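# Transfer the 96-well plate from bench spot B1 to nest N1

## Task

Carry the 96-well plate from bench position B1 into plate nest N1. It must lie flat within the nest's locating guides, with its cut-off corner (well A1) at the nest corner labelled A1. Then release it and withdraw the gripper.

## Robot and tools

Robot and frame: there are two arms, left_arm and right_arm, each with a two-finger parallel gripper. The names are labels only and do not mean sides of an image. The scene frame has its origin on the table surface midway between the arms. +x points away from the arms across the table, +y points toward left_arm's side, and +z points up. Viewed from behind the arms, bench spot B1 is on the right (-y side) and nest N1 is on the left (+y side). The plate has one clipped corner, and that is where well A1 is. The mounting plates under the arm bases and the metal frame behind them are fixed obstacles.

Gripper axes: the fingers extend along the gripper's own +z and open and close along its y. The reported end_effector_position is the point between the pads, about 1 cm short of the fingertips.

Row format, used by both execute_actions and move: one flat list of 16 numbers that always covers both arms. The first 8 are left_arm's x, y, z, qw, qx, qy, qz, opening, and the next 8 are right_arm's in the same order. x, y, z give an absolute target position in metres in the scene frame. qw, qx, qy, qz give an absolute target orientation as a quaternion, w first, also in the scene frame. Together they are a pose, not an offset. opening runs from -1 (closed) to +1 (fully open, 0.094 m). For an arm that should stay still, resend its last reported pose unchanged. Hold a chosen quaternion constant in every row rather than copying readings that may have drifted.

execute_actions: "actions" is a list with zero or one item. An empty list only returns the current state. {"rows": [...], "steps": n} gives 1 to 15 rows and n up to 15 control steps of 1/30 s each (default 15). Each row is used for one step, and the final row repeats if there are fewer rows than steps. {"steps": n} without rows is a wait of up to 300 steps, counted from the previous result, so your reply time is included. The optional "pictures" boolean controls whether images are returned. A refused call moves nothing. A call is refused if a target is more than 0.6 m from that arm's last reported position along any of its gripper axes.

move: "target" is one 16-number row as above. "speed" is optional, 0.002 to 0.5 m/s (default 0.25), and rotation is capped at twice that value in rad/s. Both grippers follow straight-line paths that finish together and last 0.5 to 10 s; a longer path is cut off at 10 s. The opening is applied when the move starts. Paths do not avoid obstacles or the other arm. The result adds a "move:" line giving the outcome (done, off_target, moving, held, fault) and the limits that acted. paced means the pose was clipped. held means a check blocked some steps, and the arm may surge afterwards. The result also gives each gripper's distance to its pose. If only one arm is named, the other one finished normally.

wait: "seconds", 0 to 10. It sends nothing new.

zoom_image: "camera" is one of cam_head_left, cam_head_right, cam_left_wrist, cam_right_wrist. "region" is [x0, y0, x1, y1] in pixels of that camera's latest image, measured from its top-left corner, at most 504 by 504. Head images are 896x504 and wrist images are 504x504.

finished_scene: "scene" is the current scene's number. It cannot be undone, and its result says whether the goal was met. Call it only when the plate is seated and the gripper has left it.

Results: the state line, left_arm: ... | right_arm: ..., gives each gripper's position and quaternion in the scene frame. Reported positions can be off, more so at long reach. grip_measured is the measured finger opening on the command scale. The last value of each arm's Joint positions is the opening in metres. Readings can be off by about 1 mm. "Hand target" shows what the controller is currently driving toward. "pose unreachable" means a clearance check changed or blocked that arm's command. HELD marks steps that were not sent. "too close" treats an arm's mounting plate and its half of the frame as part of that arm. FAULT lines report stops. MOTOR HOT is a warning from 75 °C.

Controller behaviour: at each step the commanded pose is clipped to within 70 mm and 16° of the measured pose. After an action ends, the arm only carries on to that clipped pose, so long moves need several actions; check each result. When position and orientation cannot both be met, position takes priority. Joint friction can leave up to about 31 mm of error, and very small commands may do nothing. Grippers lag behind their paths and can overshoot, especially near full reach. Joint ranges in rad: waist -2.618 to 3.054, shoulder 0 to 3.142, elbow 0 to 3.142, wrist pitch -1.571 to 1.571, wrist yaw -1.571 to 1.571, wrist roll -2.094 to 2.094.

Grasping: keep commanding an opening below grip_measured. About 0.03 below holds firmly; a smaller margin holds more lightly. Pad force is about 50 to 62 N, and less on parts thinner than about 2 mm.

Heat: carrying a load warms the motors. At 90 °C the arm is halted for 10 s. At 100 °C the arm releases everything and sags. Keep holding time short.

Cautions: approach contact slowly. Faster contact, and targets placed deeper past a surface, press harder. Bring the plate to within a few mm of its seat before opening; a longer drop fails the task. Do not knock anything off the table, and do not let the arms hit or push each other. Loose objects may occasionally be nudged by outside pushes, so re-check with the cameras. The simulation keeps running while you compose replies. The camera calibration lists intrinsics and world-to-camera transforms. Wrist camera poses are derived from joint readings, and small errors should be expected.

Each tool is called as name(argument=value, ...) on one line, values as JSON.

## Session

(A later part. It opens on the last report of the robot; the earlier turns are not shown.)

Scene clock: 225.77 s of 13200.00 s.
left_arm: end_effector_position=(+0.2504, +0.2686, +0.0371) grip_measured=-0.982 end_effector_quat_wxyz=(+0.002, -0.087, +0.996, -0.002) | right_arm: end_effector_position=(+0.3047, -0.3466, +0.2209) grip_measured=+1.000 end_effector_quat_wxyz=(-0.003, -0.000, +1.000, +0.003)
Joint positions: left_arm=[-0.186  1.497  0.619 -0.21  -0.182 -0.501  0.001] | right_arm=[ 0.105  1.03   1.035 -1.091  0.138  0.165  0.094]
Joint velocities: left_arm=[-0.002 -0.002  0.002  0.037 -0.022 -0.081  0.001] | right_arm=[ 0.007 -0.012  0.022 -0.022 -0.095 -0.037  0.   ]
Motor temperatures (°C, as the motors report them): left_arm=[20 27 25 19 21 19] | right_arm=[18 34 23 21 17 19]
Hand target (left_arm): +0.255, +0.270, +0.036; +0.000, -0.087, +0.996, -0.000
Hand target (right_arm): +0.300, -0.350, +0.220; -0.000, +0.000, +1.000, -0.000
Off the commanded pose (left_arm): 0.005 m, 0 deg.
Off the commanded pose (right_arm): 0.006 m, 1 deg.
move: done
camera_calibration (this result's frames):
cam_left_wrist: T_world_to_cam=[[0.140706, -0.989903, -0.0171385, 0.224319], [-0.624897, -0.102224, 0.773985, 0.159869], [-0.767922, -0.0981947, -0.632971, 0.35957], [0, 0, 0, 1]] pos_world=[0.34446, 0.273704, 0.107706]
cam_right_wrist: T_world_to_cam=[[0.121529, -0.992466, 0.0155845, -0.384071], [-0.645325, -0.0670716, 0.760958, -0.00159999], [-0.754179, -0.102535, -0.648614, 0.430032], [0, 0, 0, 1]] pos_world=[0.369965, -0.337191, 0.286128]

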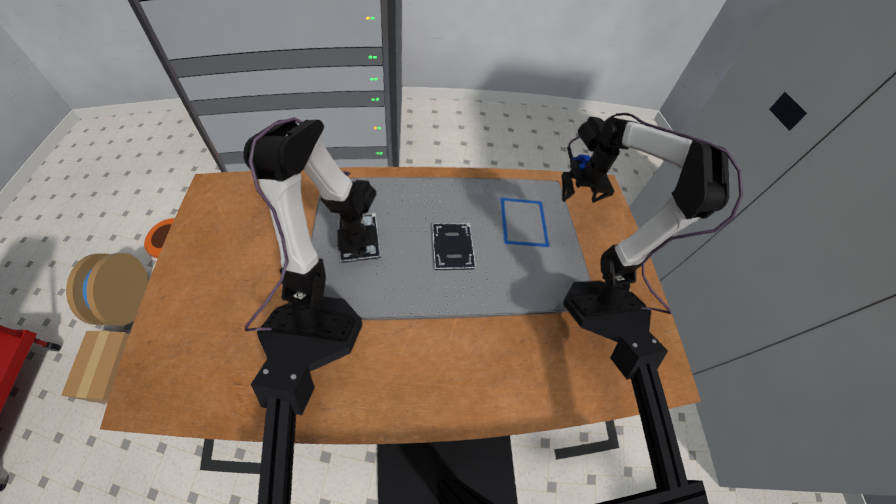

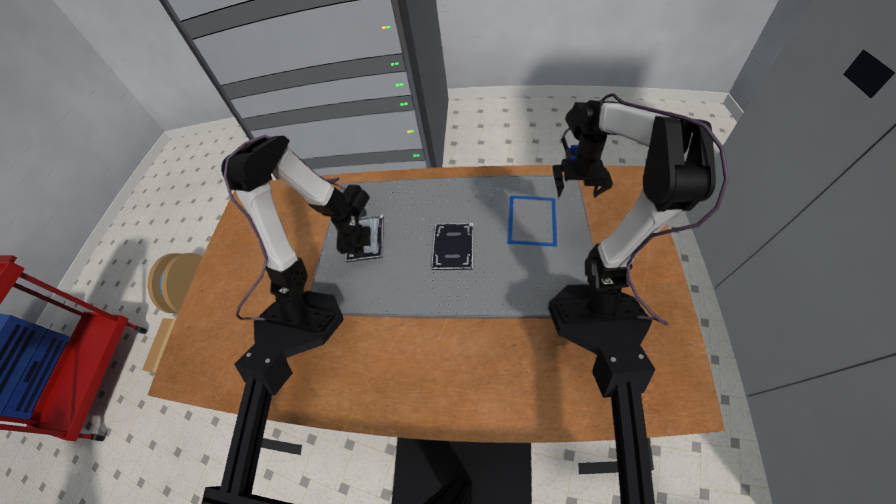

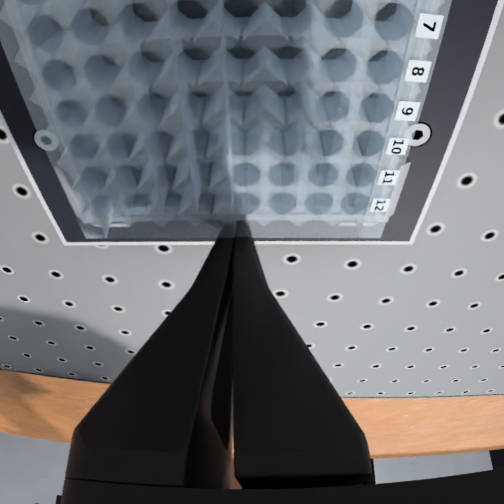

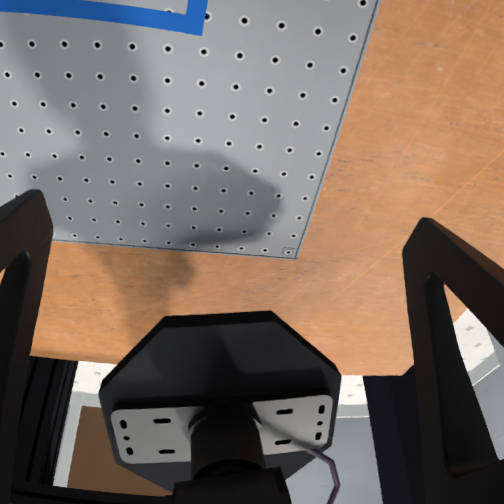

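Tip is at the plate end; push further.

move(target=[0.272,0.273,0.032,0,-0.087,0.996,0,-1, 0.30,-0.35,0.22,0,0,1,0,1], speed=0.006)

Scene clock: 231.47 s of 13200.00 s.
left_arm: end_effector_position=(+0.2494, +0.2707, +0.0340) grip_measured=-0.982 end_effector_quat_wxyz=(-0.030, -0.079, +0.996, -0.002) | right_arm: end_effector_position=(+0.3047, -0.3466, +0.2209) grip_measured=+1.000 end_effector_quat_wxyz=(-0.003, -0.000, +1.000, +0.003)
Joint positions: left_arm=[-0.159  1.534  0.672 -0.281 -0.144 -0.47   0.001] | right_arm=[ 0.105  1.03   1.035 -1.091  0.138  0.165  0.094]
Joint velocities: left_arm=[ 0.027  0.007 -0.017 -0.007 -0.007 -0.037 -0.001] | right_arm=[ 0.002 -0.012  0.017  0.022 -0.007  0.037  0.   ]
Motor temperatures (°C, as the motors report them): left_arm=[20 27 25 19 21 19] | right_arm=[18 34 24 21 17 19]
Hand target (left_arm): +0.271, +0.273, +0.033; +0.000, -0.087, +0.996, +0.000
Hand target (right_arm): +0.300, -0.350, +0.220; -0.000, +0.000, +1.000, -0.000
Off the commanded pose (left_arm): 0.023 m, 4 deg.
Off the commanded pose (right_arm): 0.006 m, 1 deg.
move: off_target (left_arm)
camera_calibration (this result's frames):
cam_left_wrist: T_world_to_cam=[[0.123626, -0.992147, -0.0190182, 0.231391], [-0.575959, -0.0873477, 0.812798, 0.14428], [-0.808076, -0.0895296, -0.582235, 0.362952], [0, 0, 0, 1]] pos_world=[0.347786, 0.274672, 0.0984531]
cam_right_wrist: T_world_to_cam=[[0.121529, -0.992466, 0.0155845, -0.384071], [-0.645325, -0.0670716, 0.760958, -0.00159999], [-0.754179, -0.102535, -0.648614, 0.430032], [0, 0, 0, 1]] pos_world=[0.369965, -0.337191, 0.286128]

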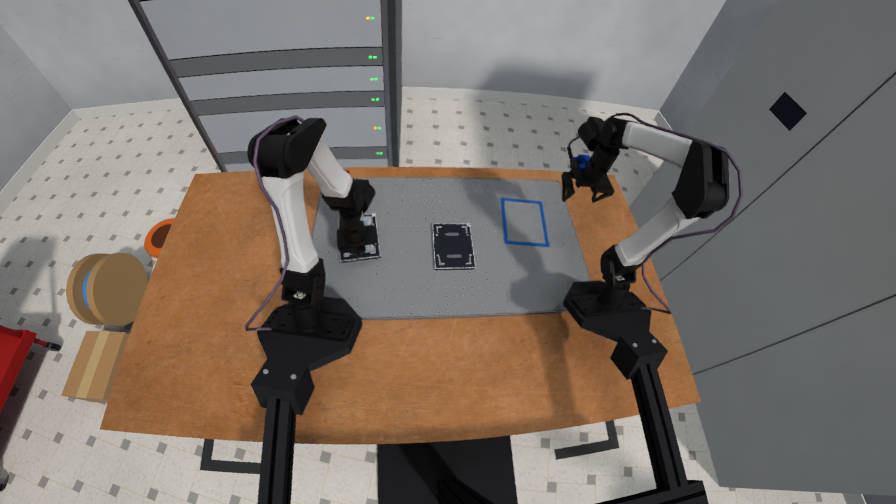

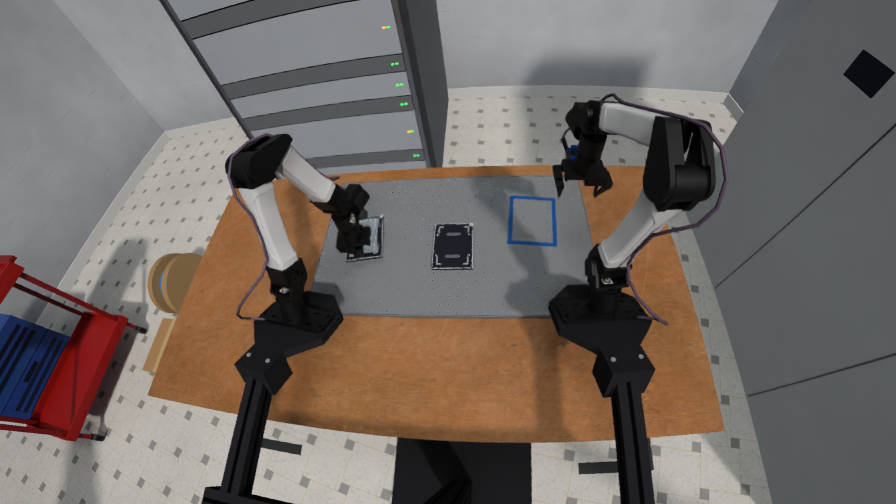

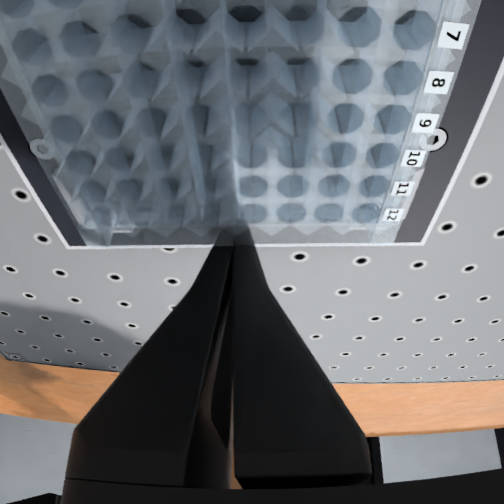

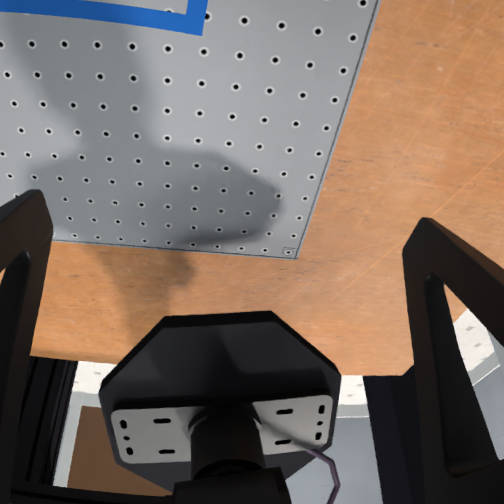

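move(target=[0.24,0.27,0.05,0,-0.087,0.996,0,-1, 0.30,-0.35,0.22,0,0,1,0,1], speed=0.02)

move(target=[0.40,0.40,0.2,0,-0.087,0.996,0,-1, 0.30,-0.35,0.22,0,0,1,0,1], speed=0.2)

zoom_image(camera="cam_left_wrist", region=[290, 30, 504, 250])

zoom_image(camera="cam_head_right", region=[330, 205, 400, 270])

Scene clock: 236.70 s of 13200.00 s.
left_arm: end_effector_position=(+0.2406, +0.2711, +0.0487) grip_measured=-0.982 end_effector_quat_wxyz=(-0.009, -0.085, +0.996, +0.001) | right_arm: end_effector_position=(+0.3047, -0.3466, +0.2209) grip_measured=+1.000 end_effector_quat_wxyz=(-0.003, -0.000, +1.000, +0.003)
Joint positions: left_arm=[-0.196  1.436  0.606 -0.282 -0.182 -0.51   0.001] | right_arm=[ 0.105  1.03   1.035 -1.091  0.138  0.165  0.094]
Joint velocities: left_arm=[ 0.002 -0.007  0.007 -0.007 -0.037  0.007  0.001] | right_arm=[-0.007  0.007 -0.007  0.037 -0.007 -0.022  0.   ]
Motor temperatures (°C, as the motors report them): left_arm=[20 27 25 19 21 19] | right_arm=[18 34 24 21 17 19]
Hand target (left_arm): +0.240, +0.270, +0.050; -0.000, -0.087, +0.996, -0.000
Hand target (right_arm): +0.300, -0.350, +0.220; -0.000, +0.000, +1.000, -0.000
Off the commanded pose (left_arm): 0.002 m, 1 deg.
Off the commanded pose (right_arm): 0.006 m, 1 deg.
After step 90, 0.43 s passed at rest.
move: done
camera_calibration (this result's frames):
cam_left_wrist: T_world_to_cam=[[0.136276, -0.990389, -0.023646, 0.229862], [-0.607725, -0.102424, 0.787515, 0.140241], [-0.782368, -0.0929492, -0.615842, 0.360868], [0, 0, 0, 1]] pos_world=[0.336235, 0.275559, 0.117231]
cam_right_wrist: T_world_to_cam=[[0.121529, -0.992466, 0.0155845, -0.384071], [-0.645325, -0.0670716, 0.760958, -0.00159999], [-0.754179, -0.102535, -0.648614, 0.430032], [0, 0, 0, 1]] pos_world=[0.369965, -0.337191, 0.286128]

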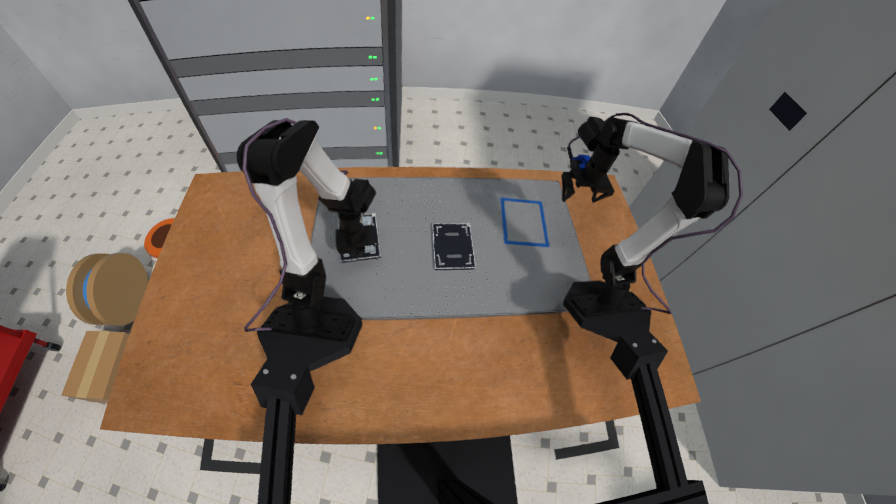

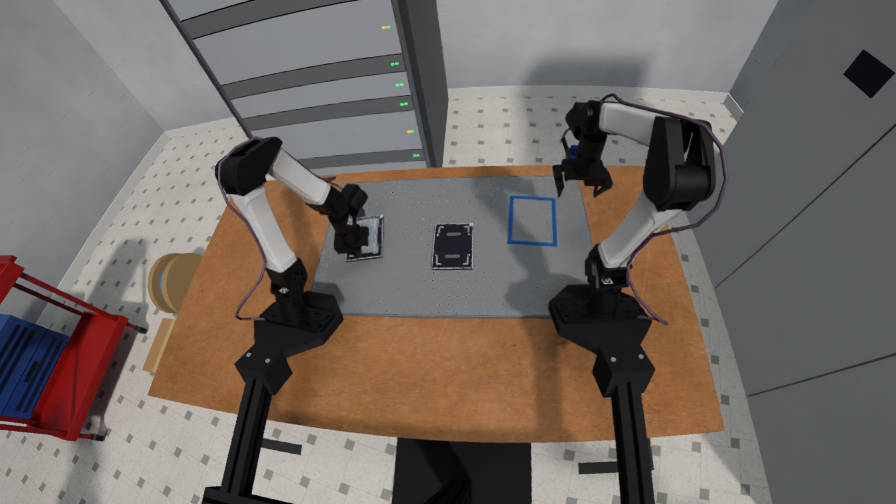

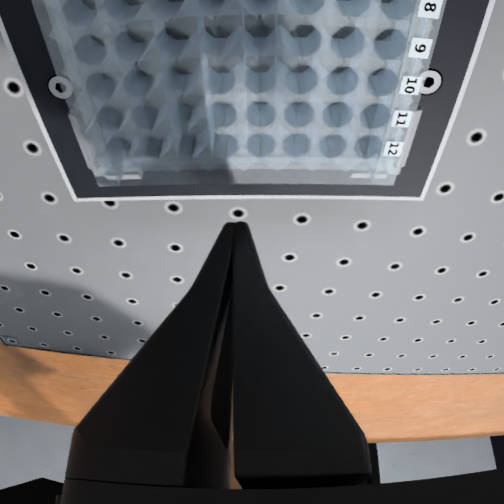

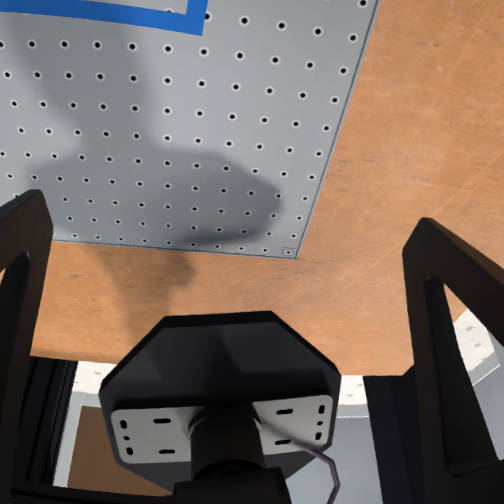

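Scene clock: 238.67 s of 13200.00 s.
left_arm: end_effector_position=(+0.4019, +0.3991, +0.1993) grip_measured=-0.982 end_effector_quat_wxyz=(+0.009, -0.090, +0.996, -0.000) | right_arm: end_effector_position=(+0.3047, -0.3466, +0.2209) grip_measured=+1.000 end_effector_quat_wxyz=(-0.003, -0.000, +1.000, +0.003)
Joint positions: left_arm=[ 0.341  1.474  1.49  -1.064  0.071 -0.045  0.001] | right_arm=[ 0.105  1.03   1.035 -1.091  0.138  0.165  0.094]
Joint velocities: left_arm=[-0.012 -0.002  0.002  0.066  0.022 -0.007  0.   ] | right_arm=[-0.017 -0.007  0.022 -0.007 -0.051  0.007  0.   ]
Motor temperatures (°C, as the motors report them): left_arm=[20 27 26 19 21 19] | right_arm=[18 34 24 21 17 19]
Hand target (left_arm): +0.402, +0.400, +0.199; +0.002, -0.089, +0.996, -0.003
Hand target (right_arm): +0.300, -0.350, +0.220; -0.000, +0.000, +1.000, -0.000
Off the commanded pose (left_arm): 0.002 m, 1 deg.
Off the commanded pose (right_arm): 0.006 m, 1 deg.
move: done
camera_calibration (this result's frames):
cam_left_wrist: T_world_to_cam=[[0.146485, -0.989025, -0.0192855, 0.332707], [-0.635003, -0.108964, 0.764786, 0.150958], [-0.758494, -0.0997832, -0.643996, 0.590402], [0, 0, 0, 1]] pos_world=[0.494938, 0.404417, 0.271182]
cam_right_wrist: T_world_to_cam=[[0.121529, -0.992466, 0.0155845, -0.384071], [-0.645325, -0.0670716, 0.760958, -0.00159999], [-0.754179, -0.102535, -0.648614, 0.430032], [0, 0, 0, 1]] pos_world=[0.369965, -0.337191, 0.286128]

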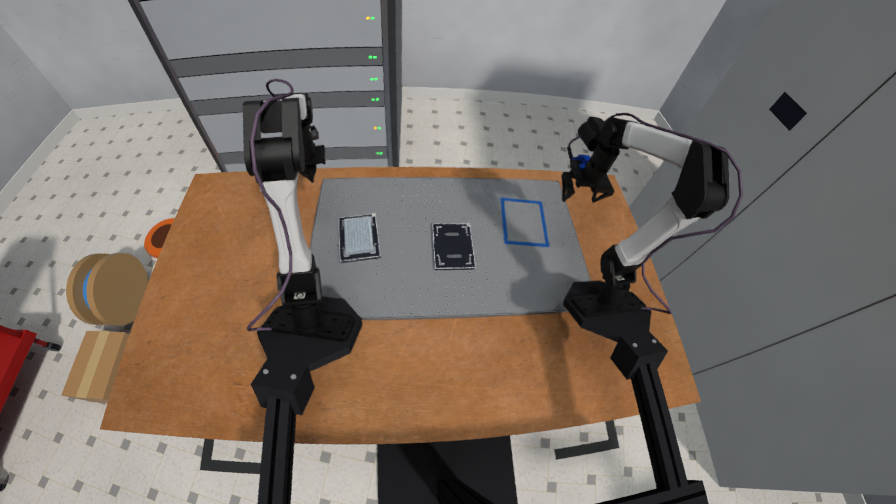

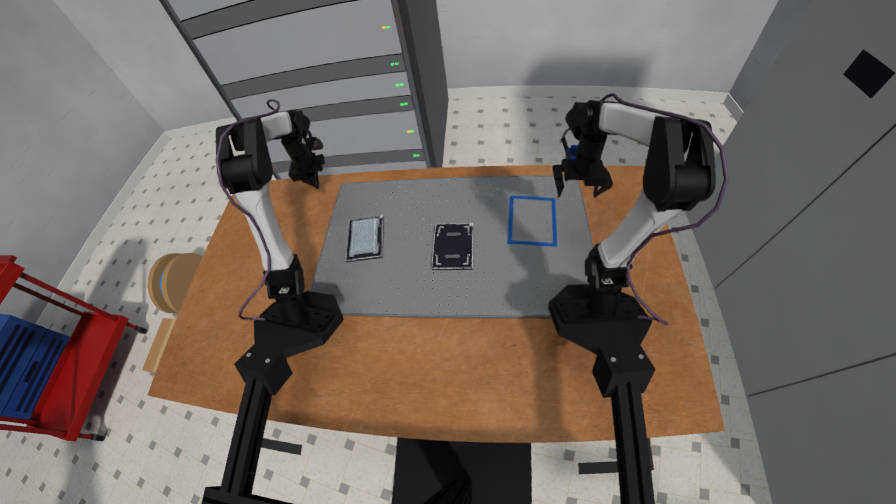

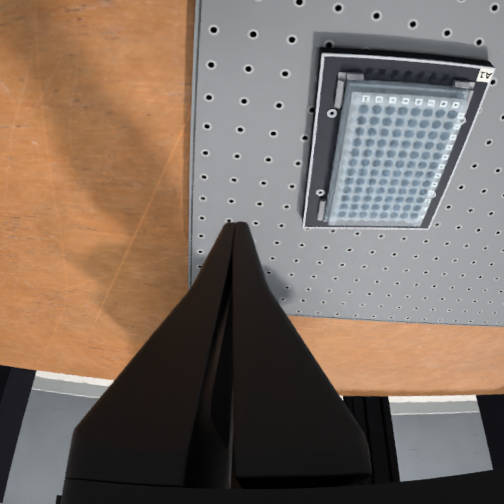

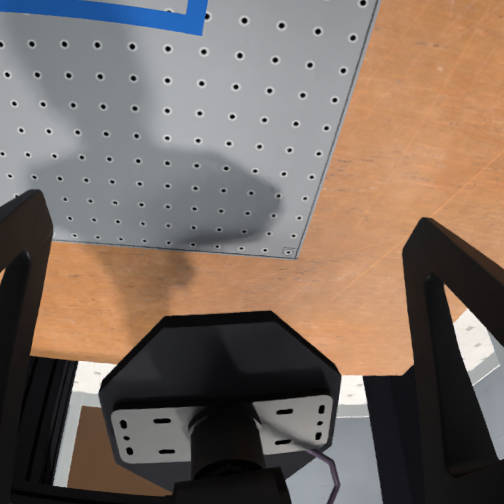

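Region (290, 30, 504, 250) of cam_left_wrist's 504x504 image, scaled by 2.291, with more detail than that image has; it fills the left 490 columns of this view, and the rest is white.

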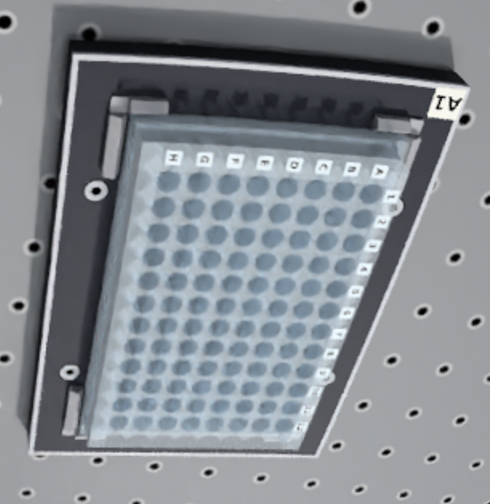

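Region (330, 205, 400, 270) of cam_head_right's 896x504 image, scaled by 7.200, with more detail than that image has; it fills the top 468 rows of this view, and the rest is white.

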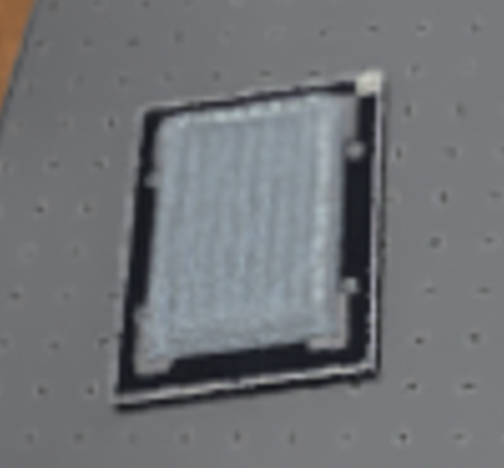

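finished_scene(scene=1)

The scene is finished: the task was done.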